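# Fill the carton's empty cell with a table bottle

## Task

In the carton, one row is missing the bottle in its final cell. Take a bottle from the steel table, set it into that vacant cell, and release it there.

## Robot and tools

ROBOT. Two arms, left_arm and right_arm, each ending in a parallel gripper. The fingers extend along the gripper's own +z axis and close along its y axis. The reported hand point sits between the finger pads, roughly 1 cm short of the tips. Joint limits (rad), base to hand: waist -2.618 to 3.054, shoulder 0.000 to 3.142, elbow 0.000 to 3.142, wrist pitch -1.571 to 1.571, wrist yaw -1.571 to 1.571, wrist roll -2.094 to 2.094. Elbows never reach full extension.

FRAMES. Results print each gripper's position (m) and orientation (quaternion w,x,y,z) in a common scene frame: origin on the tabletop midway between the arms, +z up, +x away from the robot over the table, left_arm toward +y. The arm names do not match image sides. Printed positions get less accurate at long reach. Motion commands, however, are expressed in each gripper's own axes.

THE 14-NUMBER ROW. Every motion argument is one flat list of 14 numbers, each in [-1, 1], covering both arms even if one stays still: dx, dy, dz, rx, ry, rz, opening for left_arm, then the same seven for right_arm. The first six per arm are an offset, not a pose: they are measured in that gripper's own axes from its pose in the most recent result that reported it (or, before any such result in the scene, and for the second and later calls within one reply, from where it is when the action begins). Scale: 1.0 equals 0.6 m of travel or 180 degrees; rx, ry, rz form a single rotation vector. The opening is absolute: +1 fully open (0.094 m), -1 closed. Zero offsets do not mean 'stay'; they pull the arm back to the reference pose.

TOOLS.
execute_actions: argument actions, a list holding at most one item, plus optional pictures (boolean, default gives camera images). An empty list just reports the state. An action item {"rows": [...], "steps": n} holds 1 to 15 rows, n at most 15 (default 15), each step 1/30 s; each row is applied for one step and the final row repeats to fill remaining steps. Every row is an offset from the same reference pose, not from the prior row. A wait item {"steps": n} with n up to 300 sends nothing and returns once n steps have elapsed since the previous result, your reply time included. A rejected call sends nothing.
move: argument target (one 14-number row as above) and optional speed in m/s, 0.002 to 0.5, default 0.25 (rotation capped at twice that in rad/s). Grippers follow straight paths that finish together, lasting 0.5 to 10 s; longer paths are cut at 10 s. Rotation takes the shorter direction. Paths ignore obstacles and the other arm; grippers can lag, wander, or exceed speed, notably with a near-straight arm. Openings are sent at the start. Its result adds a 'move:' line: ending (done, off_target, moving, held, fault) and active limits, plus each gripper's distance to its target. If only one arm is named, the other finished. limits=paced means a pose was clipped; limits=held means some steps were blocked, after which the arm may surge fast.
wait: seconds, 0 to 10; lets time pass without new commands.
zoom_image: camera (cam_head_left, cam_head_right, cam_left_wrist, cam_right_wrist, all 504x504) and region [x0, y0, x1, y1] in pixels from the top-left, no more than 504 by 504.
finished_scene: scene (integer, the current scene's number). Irreversible; it reports success. Replying with no tool call ends everything.

CONTROL BEHAVIOUR. Each step, the commanded pose is clamped to within 70 mm and 16 degrees of the measured pose; damped inverse kinematics then chases it, favouring position over orientation. After an action, an arm continues only to its last clamped pose, so distant goals need several actions; check the result and send the remainder. Results without pending steps show a 'Hand target' line per arm. Arms often finish a centimetre or more low, and repeated zero offsets let them sag. To hold an arm in place, give the correcting offset in the reply's first call and zeros afterwards, aiming higher if it still droops. The simulation keeps running while you think, so long replies cost time.

RESULT LINES. 'pose unreachable' means a clearance check altered or blocked that arm's command; HELD marks steps where a row was not fully sent. FAULT lines report arm stops. MOTOR HOT appears from 75 °C; at 90 °C the hot arm halts for 10 s (that threshold then disabled 5 minutes); at 100 °C the arm loses hold and drops. Both stops show as OVER-TEMPERATURE FAULT. Holding loads heats motors, even while idle.

GRIPPING. grip_measured is the measured finger gap on the command scale; the last joint value gives it in metres. Readings may be biased by about 1 mm per gripper. To grasp, command an opening about 0.03 below grip_measured for a firm hold, less for a lighter one. Pad force tops out near 50 to 62 N, lower on thin parts under about 2 mm, with a brief spike on contact.

CAUTIONS. Nothing may leave the table. Avoid drops, slips, slamming, and hard contact; faster moves and targets set deeper past a contact push harder. A blocked arm keeps pushing until commanded otherwise. Keep the two arms from striking or pressing each other. Expect occasional brief tugs on held items or nudges to loose objects. Release the bottle after it sits in the cell.

Each tool is called after ">>>" by a JSON object that holds its "fn" and its "kwargs", one argument or row to a line.

## Session

>>> {"fn": "execute_actions", "kwargs": {
  "actions": []
}}

Scene clock: 0.00 s of 5360.00 s.
left_arm: end_effector_position=(+0.5244, +0.5282, +0.3005) grip_measured=+1.000 end_effector_quat_wxyz=(+0.571, -0.517, +0.490, -0.408) | right_arm: end_effector_position=(+0.0727, -0.5925, +0.3159) grip_measured=+1.000 end_effector_quat_wxyz=(+0.652, +0.432, +0.549, -0.295)
Joint positions: left_arm=[ 0.591  1.813  1.289  0.508  0.448 -1.426  0.094] | right_arm=[-1.893  0.331  0.518 -0.152 -0.793  0.268  0.094]
Joint velocities: left_arm=[-0.002  0.012 -0.007 -0.095 -0.081  0.051  0.   ] | right_arm=[-0.022  0.027 -0.002  0.037 -0.051 -0.022  0.   ]
Motor temperatures (°C, as the motors report them): left_arm=[19 22 23 23 19 20] | right_arm=[21 25 23 27 19 17]
Hand target (left_arm): +0.524, +0.528, +0.305; +0.575, -0.513, +0.491, -0.406
Hand target (right_arm): +0.073, -0.591, +0.319; +0.653, +0.428, +0.549, -0.298

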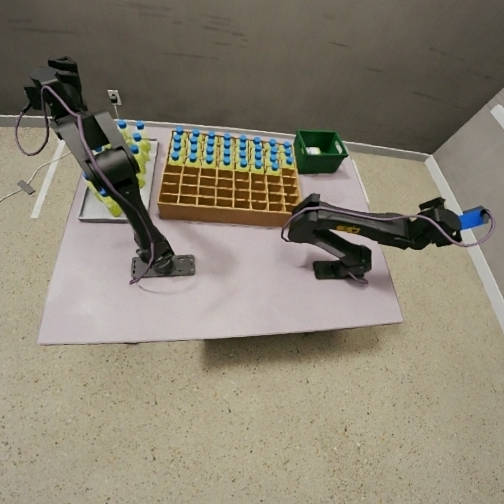

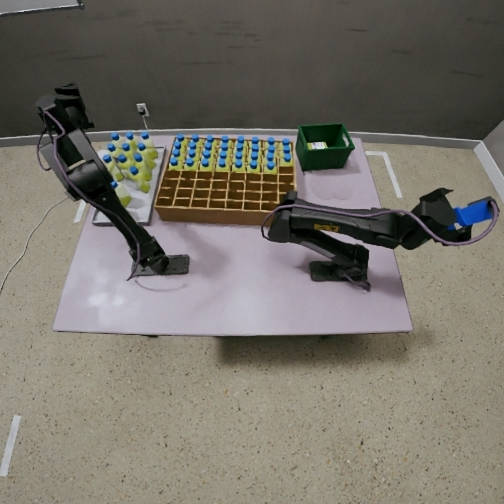

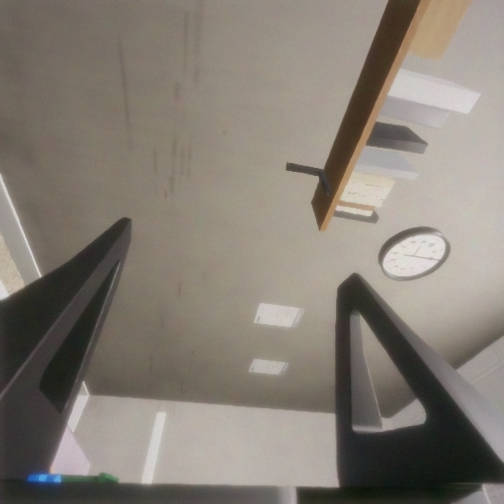

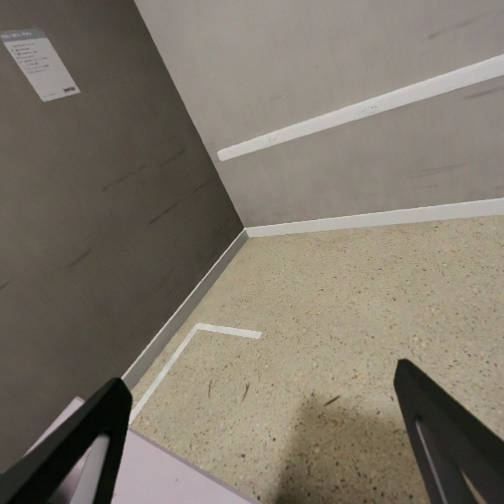

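>>> {"fn": "zoom_image", "kwargs": {
  "camera": "cam_head_right",
  "region": [70, 110, 370, 240]
}}

>>> {"fn": "zoom_image", "kwargs": {
  "camera": "cam_head_left",
  "region": [70, 110, 370, 240]
}}

Region (70, 110, 370, 240) of cam_head_right's 504x504 image, scaled by 1.680, with more detail than that image has; it fills the top 218 rows of this view, and the rest is white.

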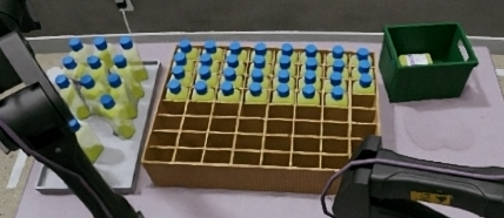

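Region (70, 110, 370, 240) of cam_head_left's 504x504 image, scaled by 1.680, with more detail than that image has; it fills the top 218 rows of this view, and the rest is white.

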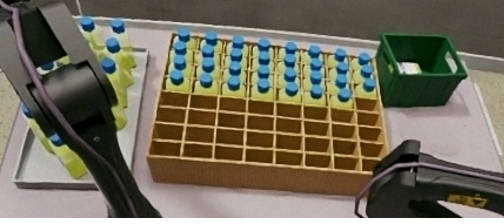

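>>> {"fn": "move", "kwargs": {
  "target": [0.0955,-0.0078,-0.3655,-0.289,0.176,0.363,0.1, 0.1838,0.6635,-0.2863,-0.304,0.325,-0.238,-0.1],
  "speed": 0.3
}}

Scene clock: 86.97 s of 5360.00 s.
left_arm: end_effector_position=(+0.3222, +0.4385, +0.2866) grip_measured=+0.102 end_effector_quat_wxyz=(+0.272, -0.255, +0.925, +0.079) | right_arm: end_effector_position=(+0.3657, -0.2444, +0.3022) grip_measured=-0.098 end_effector_quat_wxyz=(+0.304, -0.027, +0.952, +0.019)
Joint positions: left_arm=[ 0.51   1.429  1.664 -1.232  0.005  0.021  0.052] | right_arm=[ 0.412  1.558  1.827 -1.247  0.19   0.306  0.042]
Joint velocities: left_arm=[-0.012 -0.007 -0.002 -0.081  0.007 -0.007 -0.001] | right_arm=[-0.002 -0.007 -0.007  0.007 -0.007 -0.022 -0.001]
Motor temperatures (°C, as the motors report them): left_arm=[19 28 26 27 19 20] | right_arm=[21 24 26 32 19 17]
Hand target (left_arm): +0.319, +0.434, +0.299; +0.282, -0.247, +0.923, +0.087
Hand target (right_arm): +0.366, -0.248, +0.306; +0.303, -0.026, +0.952, +0.017
Off the commanded pose (left_arm): 0.016 m, 1 deg.
Off the commanded pose (right_arm): 0.008 m, 2 deg.
After step 90, 80.60 s passed at rest.
move: off_target (left_arm); limits=paced

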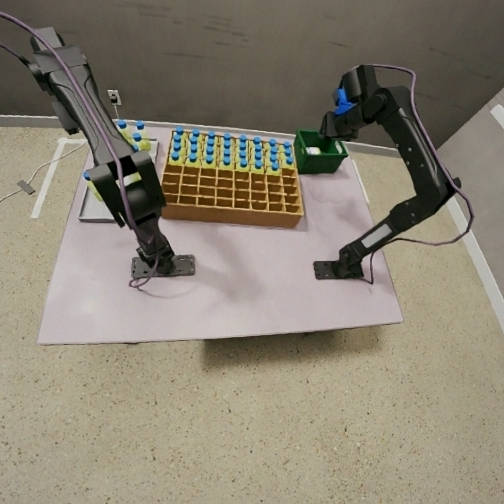

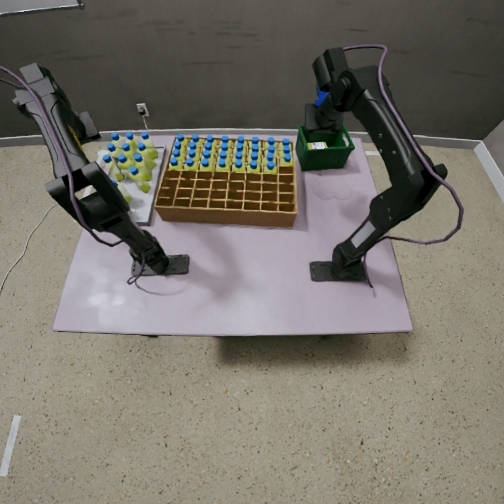

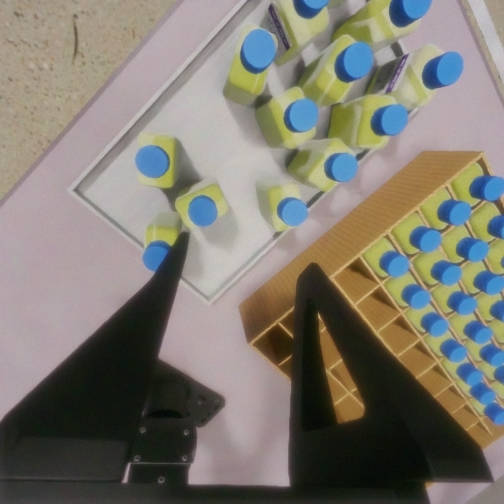

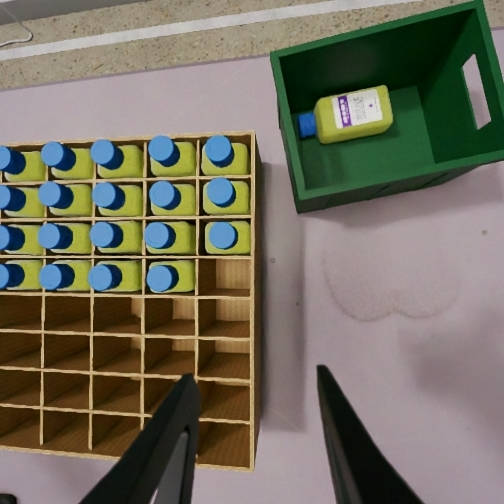

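>>> {"fn": "zoom_image", "kwargs": {
  "camera": "cam_left_wrist",
  "region": [60, 0, 480, 320]
}}

Region (60, 0, 480, 320) of cam_left_wrist's 504x504 image, scaled by 1.200, with more detail than that image has; it fills the top 384 rows of this view, and the rest is white.

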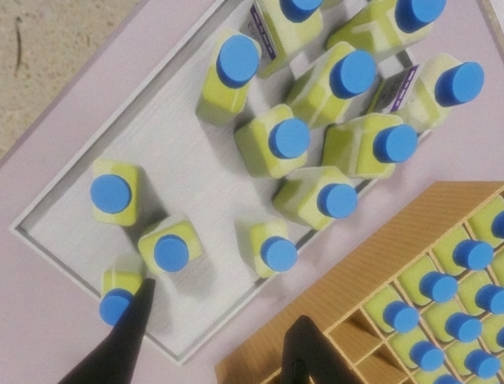

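>>> {"fn": "zoom_image", "kwargs": {
  "camera": "cam_left_wrist",
  "region": [110, 120, 330, 290]
}}

Region (110, 120, 330, 290) of cam_left_wrist's 504x504 image, scaled by 2.291, with more detail than that image has; it fills the top 389 rows of this view, and the rest is white.

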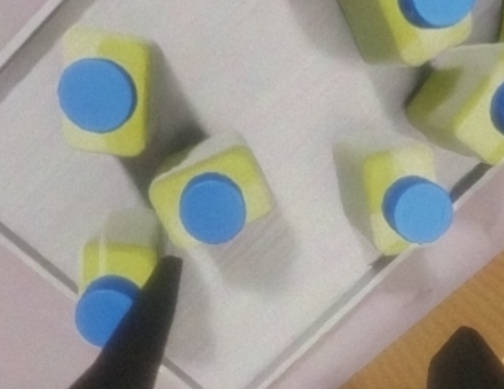

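>>> {"fn": "move", "kwargs": {
  "target": [0.0478,-0.1027,0.1173,0.0723,-0.0065,0.1052,0.1, -0.0005,0.0282,0.1378,0.008,0.0,-0.003,-0.1],
  "speed": 0.15
}}

Scene clock: 208.83 s of 5360.00 s.
left_arm: end_effector_position=(+0.3630, +0.3970, +0.2104) grip_measured=+0.102 end_effector_quat_wxyz=(+0.283, -0.076, +0.956, +0.024) | right_arm: end_effector_position=(+0.4107, -0.2270, +0.2398) grip_measured=-0.098 end_effector_quat_wxyz=(+0.304, -0.025, +0.952, +0.011)
Joint positions: left_arm=[ 0.434  1.418  1.338 -0.939  0.172  0.275  0.052] | right_arm=[ 0.412  1.653  1.66  -0.989  0.205  0.306  0.042]
Joint velocities: left_arm=[-0.027 -0.002 -0.002  0.051 -0.022  0.022  0.   ] | right_arm=[-0.007 -0.002 -0.012 -0.037 -0.022  0.007  0.001]
Motor temperatures (°C, as the motors report them): left_arm=[19 26 27 25 19 20] | right_arm=[21 26 28 29 19 17]
Hand target (left_arm): +0.365, +0.392, +0.211; +0.290, -0.066, +0.955, +0.020
Hand target (right_arm): +0.412, -0.224, +0.234; +0.304, -0.027, +0.952, +0.005
Off the commanded pose (left_arm): 0.005 m, 2 deg.
Off the commanded pose (right_arm): 0.006 m, 1 deg.
After step 90, 117.00 s passed at rest.
move: done

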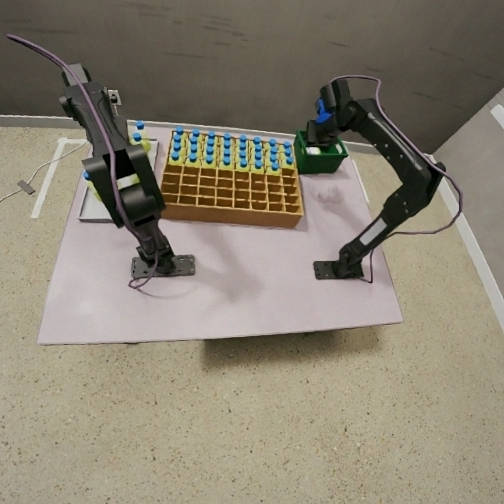

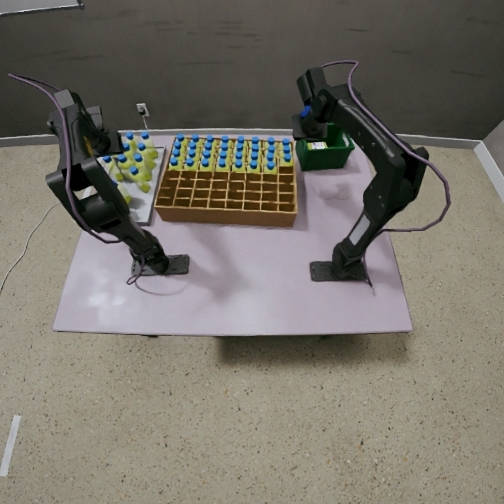

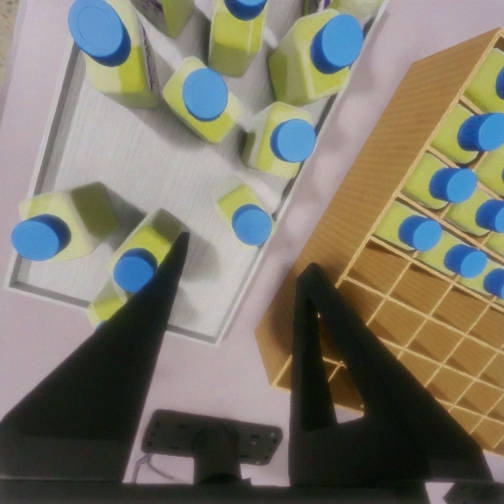

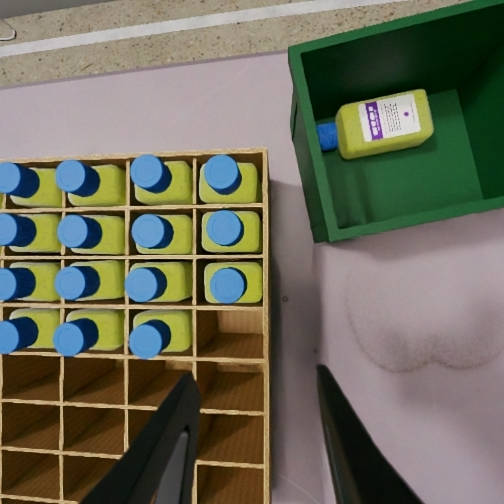

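>>> {"fn": "move", "kwargs": {
  "target": [0.0222,-0.022,0.056,0,-0.006,0,0.1, 0,0,0,0,0,0,-0.1],
  "speed": 0.08
}}

Scene clock: 265.30 s of 5360.00 s.
left_arm: end_effector_position=(+0.3717, +0.3872, +0.1718) grip_measured=+0.102 end_effector_quat_wxyz=(+0.283, -0.079, +0.956, +0.020) | right_arm: end_effector_position=(+0.4109, -0.2270, +0.2400) grip_measured=-0.098 end_effector_quat_wxyz=(+0.305, -0.025, +0.952, +0.011)
Joint positions: left_arm=[ 0.39   1.418  1.183 -0.779  0.155  0.23   0.052] | right_arm=[ 0.412  1.653  1.66  -0.988  0.205  0.306  0.042]
Joint velocities: left_arm=[-0.012 -0.012  0.007 -0.037  0.022 -0.081 -0.   ] | right_arm=[ 0.007  0.002  0.017 -0.037  0.007  0.007 -0.   ]
Motor temperatures (°C, as the motors report them): left_arm=[19 26 26 26 19 20] | right_arm=[21 27 26 30 19 17]
Hand target (left_arm): +0.372, +0.385, +0.175; +0.292, -0.076, +0.953, +0.025
Hand target (right_arm): +0.411, -0.227, +0.240; +0.304, -0.025, +0.952, +0.011
Off the commanded pose (left_arm): 0.004 m, 1 deg.
Off the commanded pose (right_arm): 0.000 m, 0 deg.
After step 90, 52.40 s passed at rest.
move: done

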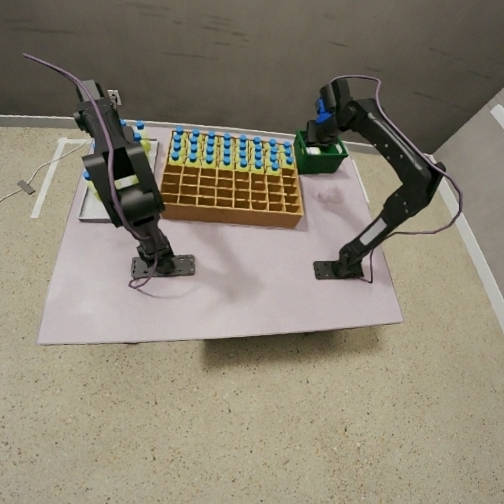

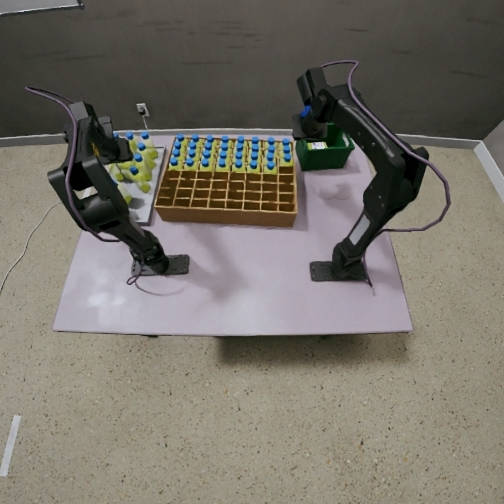

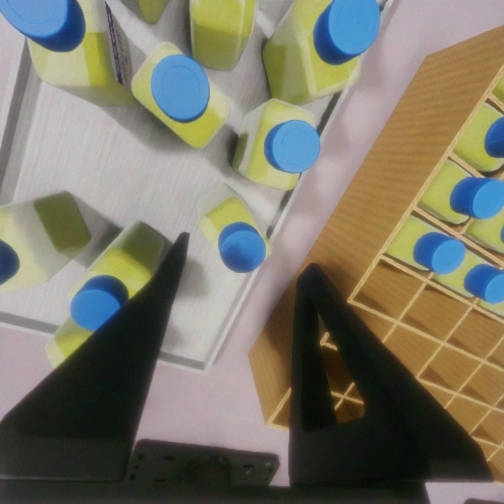

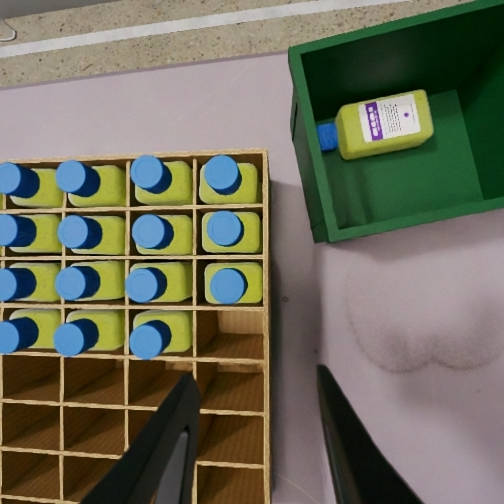

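>>> {"fn": "zoom_image", "kwargs": {
  "camera": "cam_left_wrist",
  "region": [130, 60, 390, 320]
}}

Region (130, 60, 390, 320) of cam_left_wrist's 504x504 image, scaled by 1.938, with more detail than that image has.

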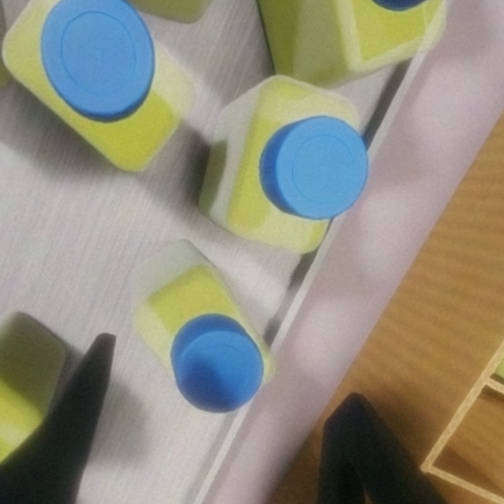

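>>> {"fn": "zoom_image", "kwargs": {
  "camera": "cam_head_right",
  "region": [60, 100, 200, 240]
}}

Region (60, 100, 200, 240) of cam_head_right's 504x504 image, scaled by 3.600, with more detail than that image has.

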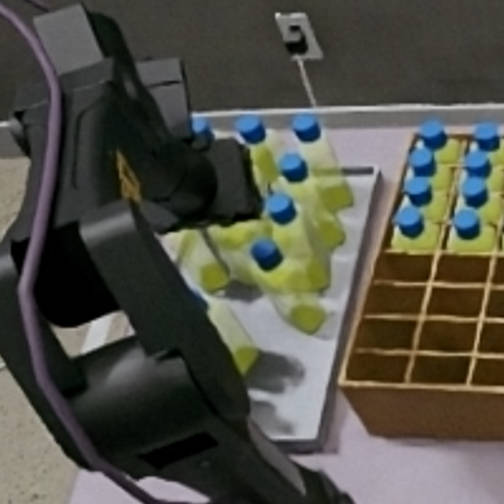

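>>> {"fn": "move", "kwargs": {
  "target": [0.0155,-0.0037,0.0235,0,-0.006,0,0.1, 0,0,0,0,0,0,-0.1],
  "speed": 0.05
}}

Scene clock: 295.17 s of 5360.00 s.
left_arm: end_effector_position=(+0.3715, +0.3872, +0.1530) grip_measured=+0.102 end_effector_quat_wxyz=(+0.285, -0.081, +0.955, +0.020) | right_arm: end_effector_position=(+0.4109, -0.2270, +0.2400) grip_measured=-0.098 end_effector_quat_wxyz=(+0.305, -0.025, +0.952, +0.011)
Joint positions: left_arm=[ 0.39   1.418  1.107 -0.7    0.154  0.227  0.052] | right_arm=[ 0.412  1.653  1.66  -0.988  0.205  0.306  0.042]
Joint velocities: left_arm=[-0.002  0.002 -0.007  0.022 -0.022 -0.022 -0.   ] | right_arm=[ 0.012 -0.012 -0.002 -0.037  0.037 -0.007  0.   ]
Motor temperatures (°C, as the motors report them): left_arm=[19 27 26 26 19 20] | right_arm=[21 27 26 29 19 17]
Hand target (left_arm): +0.372, +0.385, +0.155; +0.292, -0.079, +0.953, +0.021
Hand target (right_arm): +0.411, -0.227, +0.240; +0.305, -0.025, +0.952, +0.011
Off the commanded pose (left_arm): 0.003 m, 1 deg.
Off the commanded pose (right_arm): 0.000 m, 0 deg.
After step 90, 25.93 s passed at rest.
move: done

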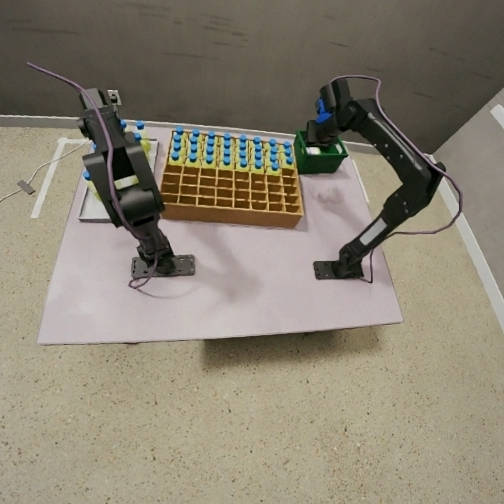

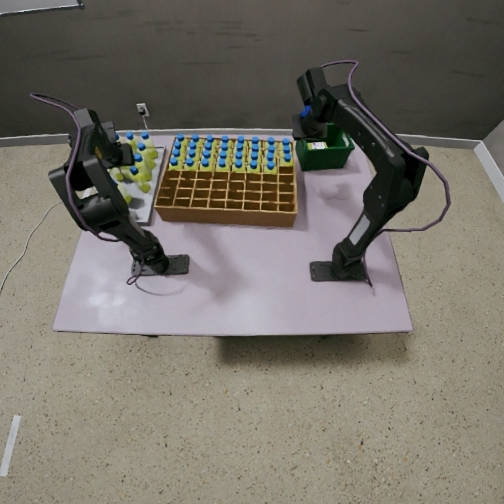

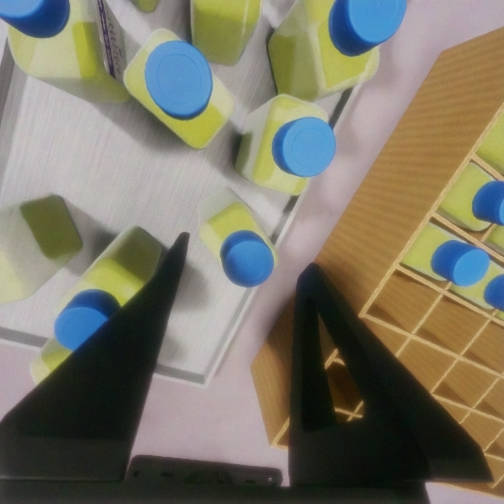

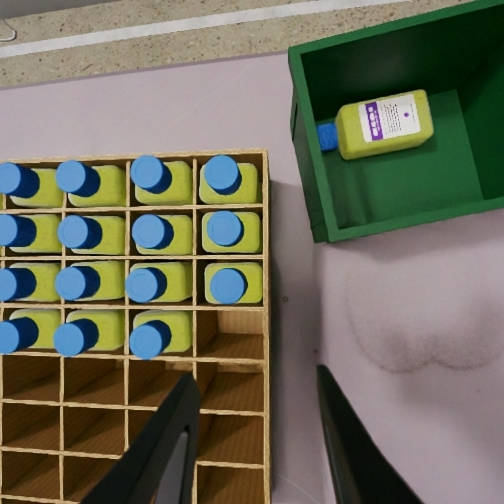

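>>> {"fn": "zoom_image", "kwargs": {
  "camera": "cam_left_wrist",
  "region": [130, 60, 390, 320]
}}

Region (130, 60, 390, 320) of cam_left_wrist's 504x504 image, scaled by 1.938, with more detail than that image has.

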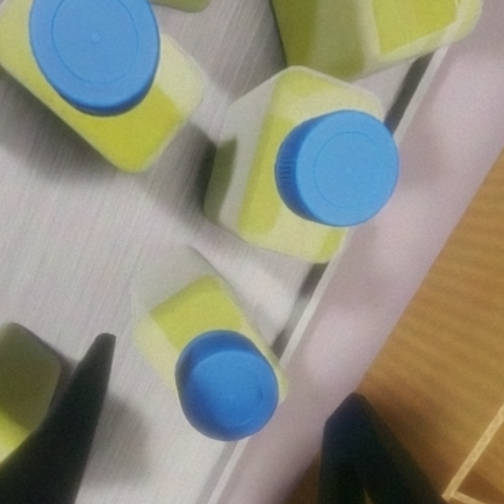

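>>> {"fn": "move", "kwargs": {
  "target": [0.0372,-0.0181,0.0275,0,-0.005,0,0.1, 0,0,0,0,0,0,-0.1],
  "speed": 0.04
}}

Scene clock: 352.53 s of 5360.00 s.
left_arm: end_effector_position=(+0.3624, +0.3768, +0.1223) grip_measured=+0.102 end_effector_quat_wxyz=(+0.280, -0.084, +0.956, +0.015) | right_arm: end_effector_position=(+0.4109, -0.2270, +0.2400) grip_measured=-0.098 end_effector_quat_wxyz=(+0.305, -0.025, +0.952, +0.011)
Joint positions: left_arm=[ 0.372  1.393  0.97  -0.598  0.15   0.205  0.052] | right_arm=[ 0.412  1.653  1.66  -0.988  0.205  0.306  0.042]
Joint velocities: left_arm=[ 0.002 -0.012 -0.007  0.037 -0.066 -0.007 -0.001] | right_arm=[-0.002 -0.017  0.002 -0.007 -0.022  0.066  0.   ]
Motor temperatures (°C, as the motors report them): left_arm=[19 27 26 26 19 20] | right_arm=[21 28 26 29 19 17]
Hand target (left_arm): +0.364, +0.375, +0.127; +0.292, -0.080, +0.953, +0.021
Hand target (right_arm): +0.411, -0.227, +0.240; +0.305, -0.025, +0.952, +0.011
Off the commanded pose (left_arm): 0.005 m, 2 deg.
Off the commanded pose (right_arm): 0.000 m, 0 deg.
After step 90, 53.33 s passed at rest.
move: done

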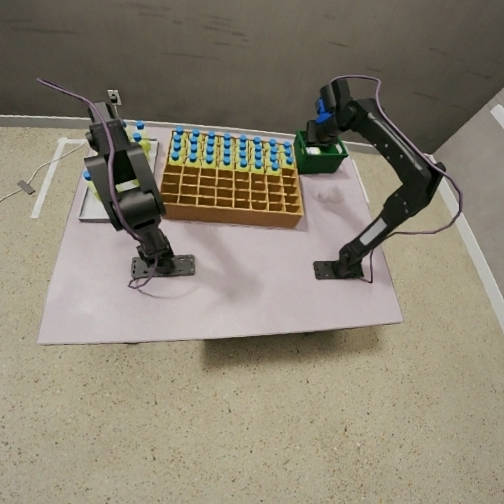

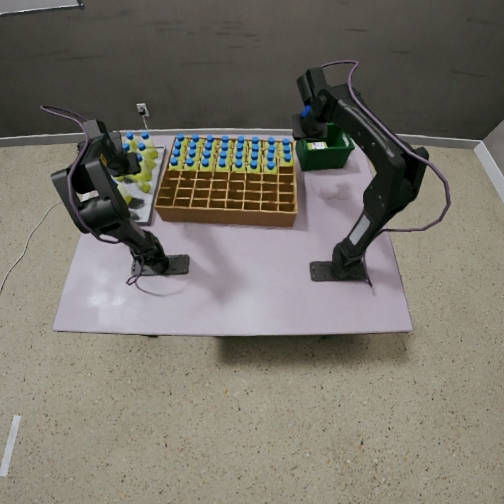

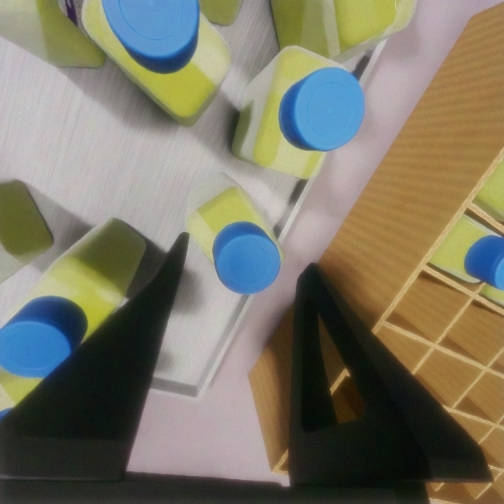

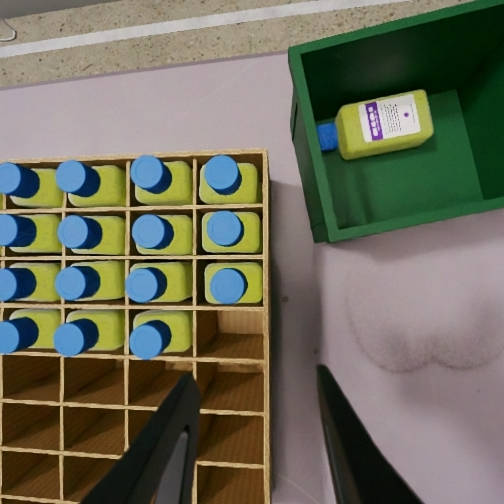

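>>> {"fn": "zoom_image", "kwargs": {
  "camera": "cam_left_wrist",
  "region": [60, 0, 420, 360]
}}

Region (60, 0, 420, 360) of cam_left_wrist's 504x504 image, scaled by 1.400, with more detail than that image has.

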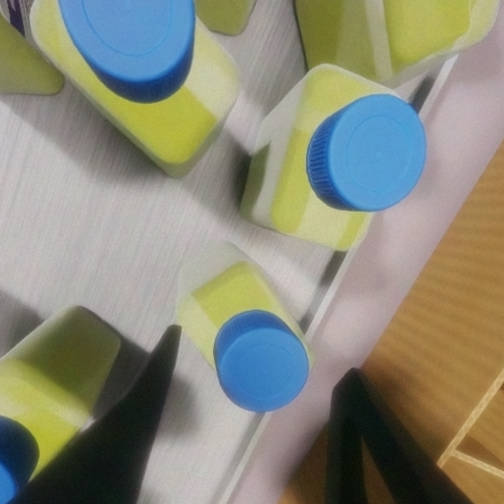

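>>> {"fn": "move", "kwargs": {
  "target": [0.014,-0.0034,0.0255,0,-0.008,0,0.1, 0,0,0,0,0,0,-0.1],
  "speed": 0.03
}}

Scene clock: 381.93 s of 5360.00 s.
left_arm: end_effector_position=(+0.3636, +0.3775, +0.1084) grip_measured=+0.102 end_effector_quat_wxyz=(+0.291, -0.085, +0.953, +0.018) | right_arm: end_effector_position=(+0.4109, -0.2270, +0.2400) grip_measured=-0.098 end_effector_quat_wxyz=(+0.305, -0.025, +0.952, +0.011)
Joint positions: left_arm=[ 0.372  1.393  0.9   -0.503  0.149  0.199  0.052] | right_arm=[ 0.412  1.653  1.66  -0.988  0.205  0.306  0.042]
Joint velocities: left_arm=[ 0.017  0.002 -0.012  0.007  0.022  0.007 -0.001] | right_arm=[-0.002 -0.002 -0.007 -0.066 -0.037  0.037 -0.001]
Motor temperatures (°C, as the motors report them): left_arm=[19 27 25 26 19 20] | right_arm=[21 28 26 29 19 17]
Hand target (left_arm): +0.364, +0.374, +0.105; +0.291, -0.084, +0.953, +0.015
Hand target (right_arm): +0.411, -0.227, +0.240; +0.305, -0.025, +0.952, +0.011
Off the commanded pose (left_arm): 0.004 m, 0 deg.
Off the commanded pose (right_arm): 0.000 m, 0 deg.
After step 90, 25.33 s passed at rest.
move: done

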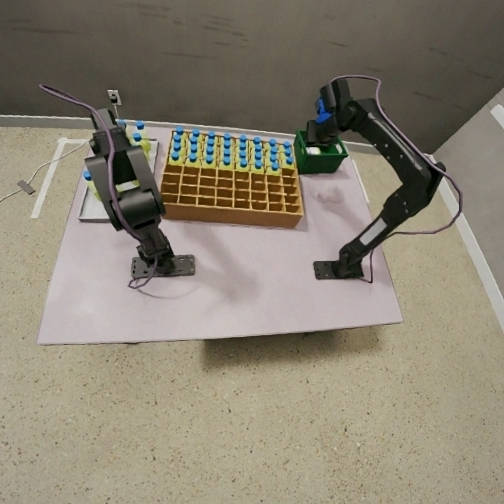

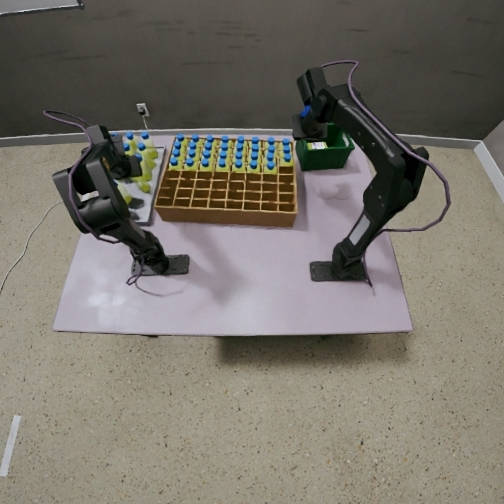

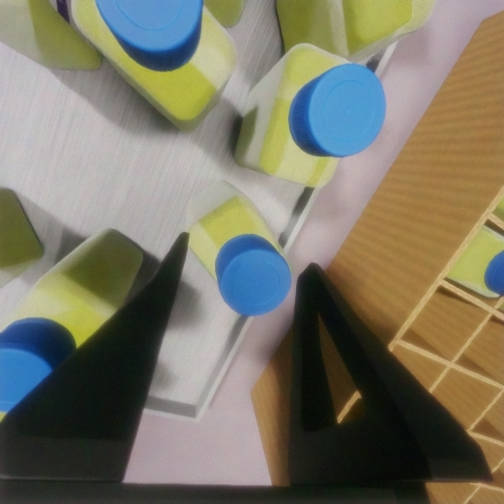

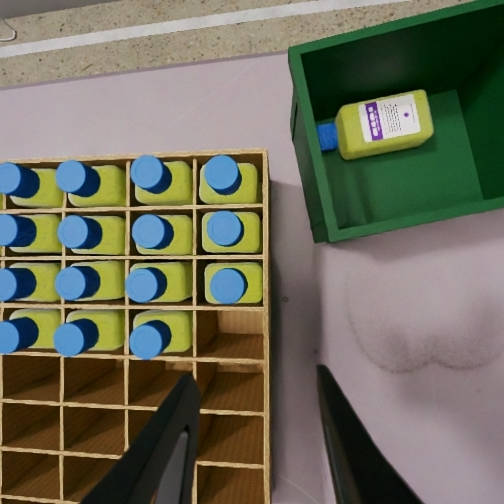

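>>> {"fn": "zoom_image", "kwargs": {
  "camera": "cam_left_wrist",
  "region": [150, 160, 350, 360]
}}

>>> {"fn": "zoom_image", "kwargs": {
  "camera": "cam_head_left",
  "region": [80, 110, 180, 210]
}}

Region (150, 160, 350, 360) of cam_left_wrist's 504x504 image, scaled by 2.520, with more detail than that image has.

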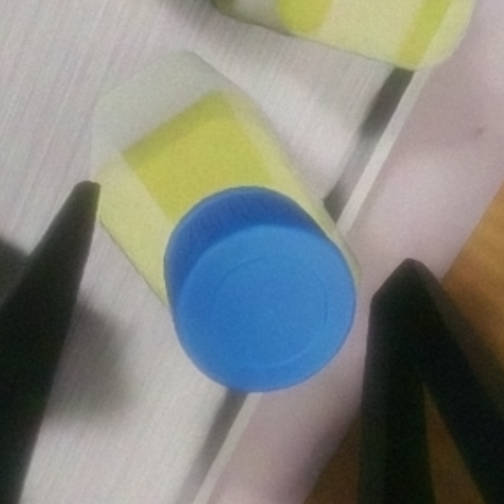

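Region (80, 110, 180, 210) of cam_head_left's 504x504 image, scaled by 5.040, with more detail than that image has.

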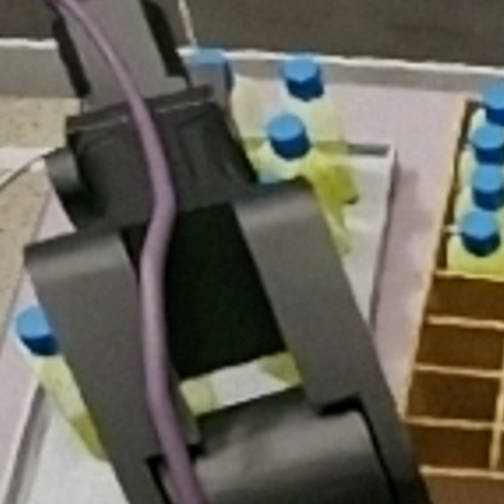

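>>> {"fn": "move", "kwargs": {
  "target": [0.0178,-0.0097,0.0128,0,0,0,0.1, 0,0,0,0,0,0,-0.1],
  "speed": 0.02
}}

Scene clock: 432.63 s of 5360.00 s.
left_arm: end_effector_position=(+0.3612, +0.3754, +0.0983) grip_measured=+0.102 end_effector_quat_wxyz=(+0.289, -0.089, +0.953, +0.019) | right_arm: end_effector_position=(+0.4109, -0.2270, +0.2400) grip_measured=-0.098 end_effector_quat_wxyz=(+0.305, -0.025, +0.952, +0.011)
Joint positions: left_arm=[ 0.366  1.393  0.86  -0.465  0.142  0.188  0.052] | right_arm=[ 0.412  1.653  1.66  -0.988  0.205  0.306  0.042]
Joint velocities: left_arm=[-0.017 -0.007 -0.007  0.051 -0.007 -0.022  0.   ] | right_arm=[-0.012  0.007 -0.007 -0.037  0.051 -0.081  0.   ]
Motor temperatures (°C, as the motors report them): left_arm=[19 26 25 27 19 20] | right_arm=[21 28 26 29 19 17]
Hand target (left_arm): +0.360, +0.371, +0.096; +0.291, -0.085, +0.953, +0.018
Hand target (right_arm): +0.411, -0.227, +0.240; +0.305, -0.025, +0.952, +0.011
Off the commanded pose (left_arm): 0.005 m, 0 deg.
Off the commanded pose (right_arm): 0.000 m, 0 deg.
After step 90, 46.73 s passed at rest.
move: done

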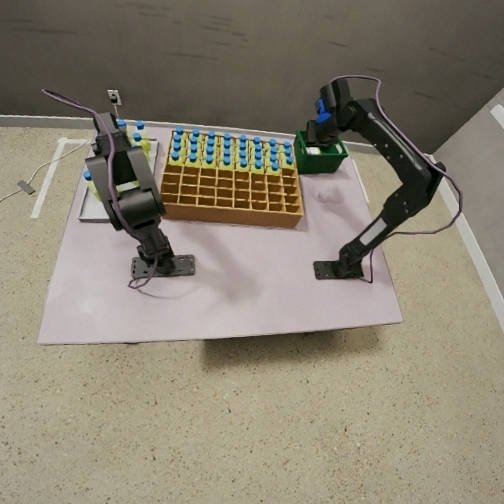

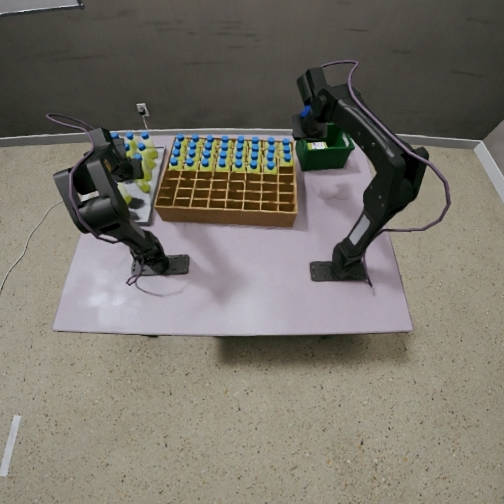

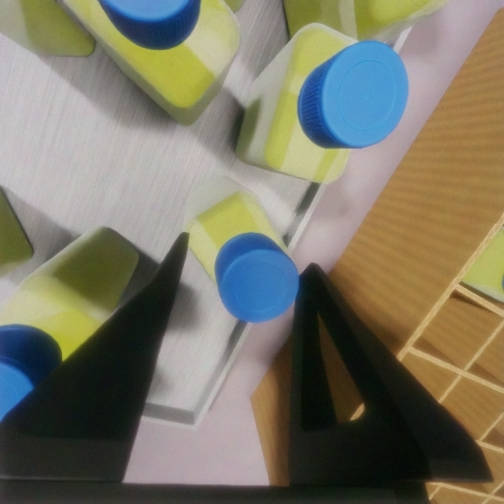

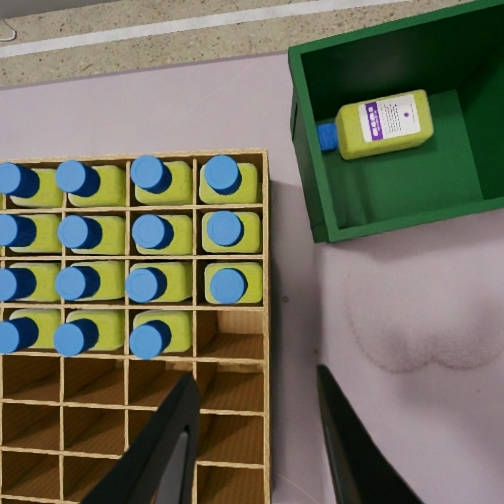

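>>> {"fn": "move", "kwargs": {
  "target": [0,-0.004,0,0,0,0,-0.49, 0,0,0,0,0,0,-0.1],
  "speed": 0.02
}}

Scene clock: 440.37 s of 5360.00 s.
left_arm: end_effector_position=(+0.3647, +0.3783, +0.1041) grip_measured=-0.488 end_effector_quat_wxyz=(+0.301, -0.090, +0.949, +0.025) | right_arm: end_effector_position=(+0.4109, -0.2270, +0.2400) grip_measured=-0.098 end_effector_quat_wxyz=(+0.305, -0.025, +0.952, +0.011)
Joint positions: left_arm=[ 0.367  1.386  0.863 -0.449  0.137  0.185  0.024] | right_arm=[ 0.412  1.653  1.66  -0.988  0.205  0.306  0.042]
Joint velocities: left_arm=[ 0.002 -0.002 -0.017  0.007  0.022  0.007 -0.001] | right_arm=[ 0.017  0.012 -0.007 -0.081  0.007 -0.007  0.   ]
Motor temperatures (°C, as the motors report them): left_arm=[19 27 25 26 19 20] | right_arm=[21 28 26 29 19 17]
Hand target (left_arm): +0.361, +0.373, +0.098; +0.289, -0.089, +0.953, +0.019
Hand target (right_arm): +0.411, -0.227, +0.240; +0.305, -0.025, +0.952, +0.011
Off the commanded pose (left_arm): 0.008 m, 2 deg.
Off the commanded pose (right_arm): 0.000 m, 0 deg.
After step 90, 4.03 s passed at rest.
move: done

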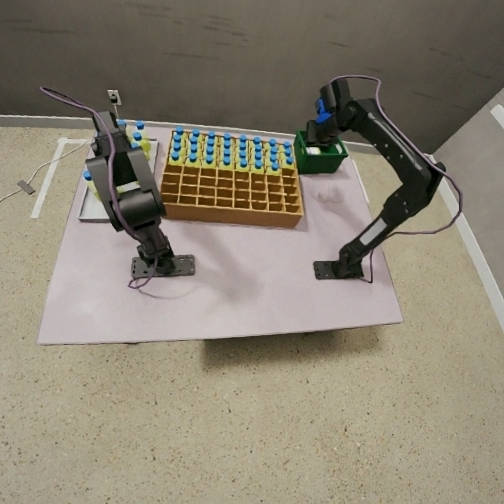

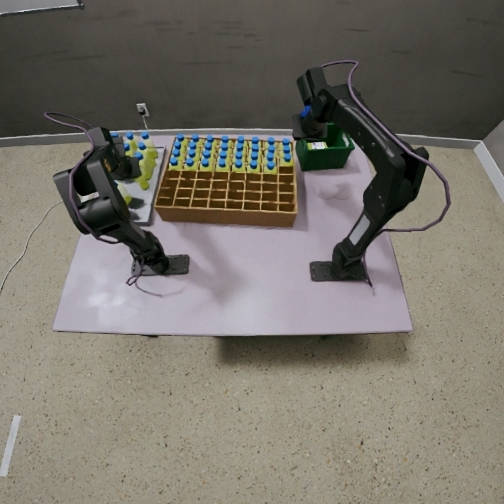

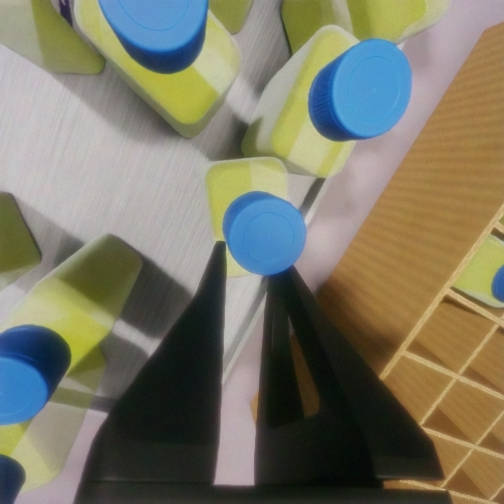

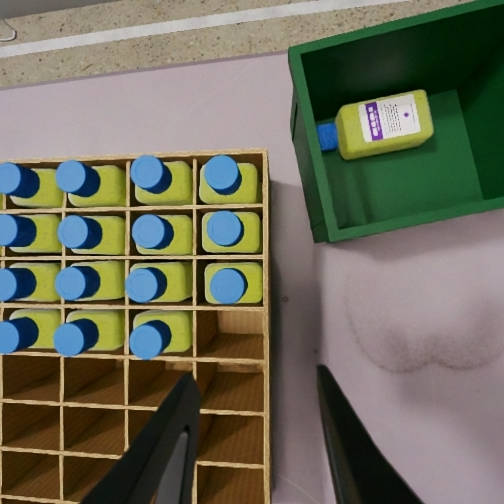

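>>> {"fn": "move", "kwargs": {
  "target": [-0.0037,0,-0.0055,0,0,0,0.1, 0,0,0,0,0,0,-0.1],
  "speed": 0.01
}}

Scene clock: 473.07 s of 5360.00 s.
left_arm: end_effector_position=(+0.3647, +0.3783, +0.1041) grip_measured=+0.098 end_effector_quat_wxyz=(+0.301, -0.090, +0.949, +0.025) | right_arm: end_effector_position=(+0.4109, -0.2270, +0.2400) grip_measured=-0.098 end_effector_quat_wxyz=(+0.305, -0.025, +0.952, +0.011)
Joint positions: left_arm=[ 0.367  1.386  0.863 -0.449  0.137  0.184  0.052] | right_arm=[ 0.412  1.653  1.66  -0.988  0.205  0.306  0.042]
Joint velocities: left_arm=[-0.002  0.002 -0.022  0.007 -0.081  0.007 -0.001] | right_arm=[ 0.002 -0.012 -0.002 -0.051 -0.022  0.037  0.   ]
Motor temperatures (°C, as the motors report them): left_arm=[19 26 26 26 19 20] | right_arm=[21 29 26 29 19 17]
Hand target (left_arm): +0.365, +0.378, +0.108; +0.301, -0.090, +0.949, +0.025
Hand target (right_arm): +0.411, -0.227, +0.240; +0.305, -0.025, +0.952, +0.011
Off the commanded pose (left_arm): 0.004 m, 0 deg.
Off the commanded pose (right_arm): 0.000 m, 0 deg.
After step 90, 29.00 s passed at rest.
move: done

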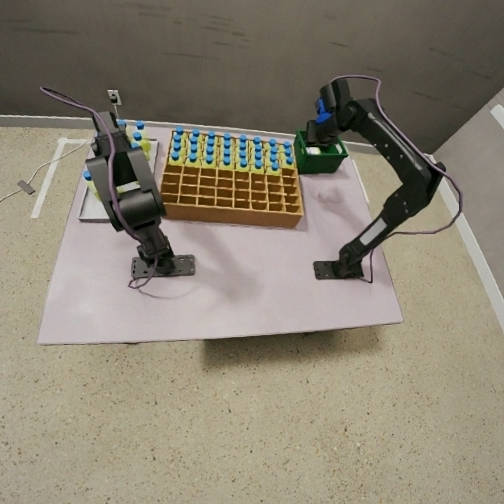

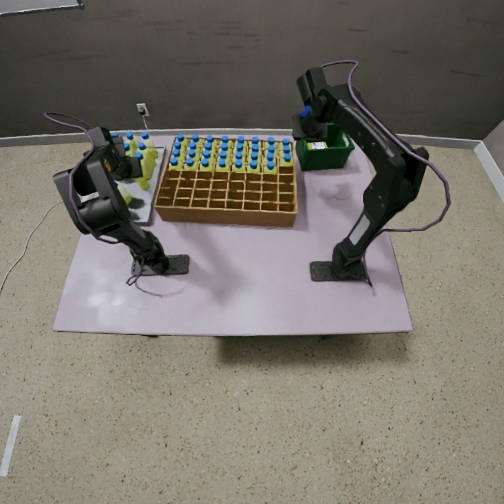

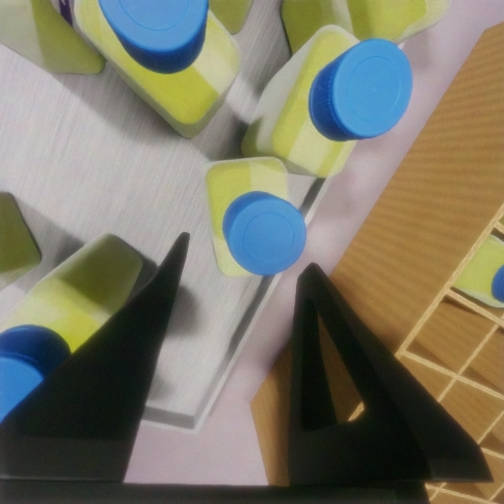

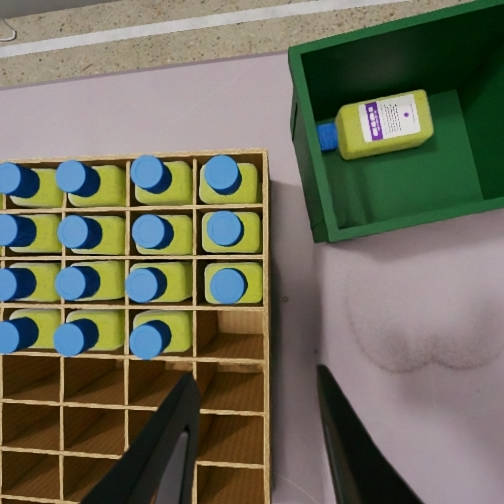

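>>> {"fn": "zoom_image", "kwargs": {
  "camera": "cam_left_wrist",
  "region": [150, 120, 370, 340]
}}

Region (150, 120, 370, 340) of cam_left_wrist's 504x504 image, scaled by 2.291, with more detail than that image has.

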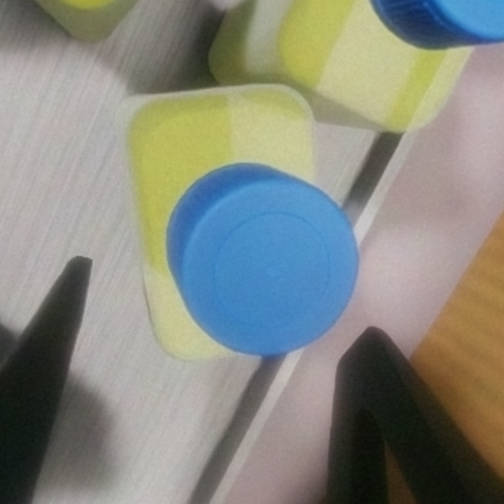

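>>> {"fn": "zoom_image", "kwargs": {
  "camera": "cam_right_wrist",
  "region": [0, 130, 300, 430]
}}

Region (0, 130, 300, 430) of cam_right_wrist's 504x504 image, scaled by 1.680, with more detail than that image has.

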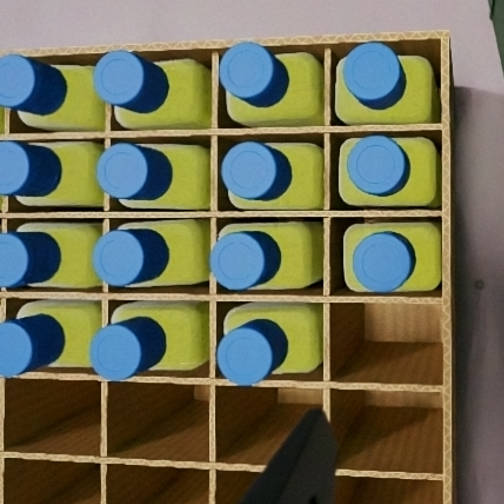

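>>> {"fn": "zoom_image", "kwargs": {
  "camera": "cam_left_wrist",
  "region": [200, 0, 460, 300]
}}

Region (200, 0, 460, 300) of cam_left_wrist's 504x504 image, scaled by 1.680, with more detail than that image has; it fills the left 437 columns of this view, and the rest is white.

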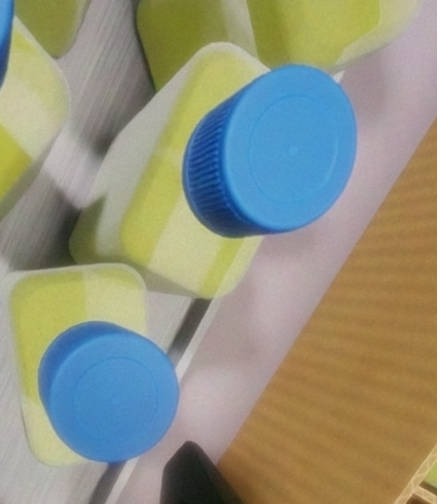

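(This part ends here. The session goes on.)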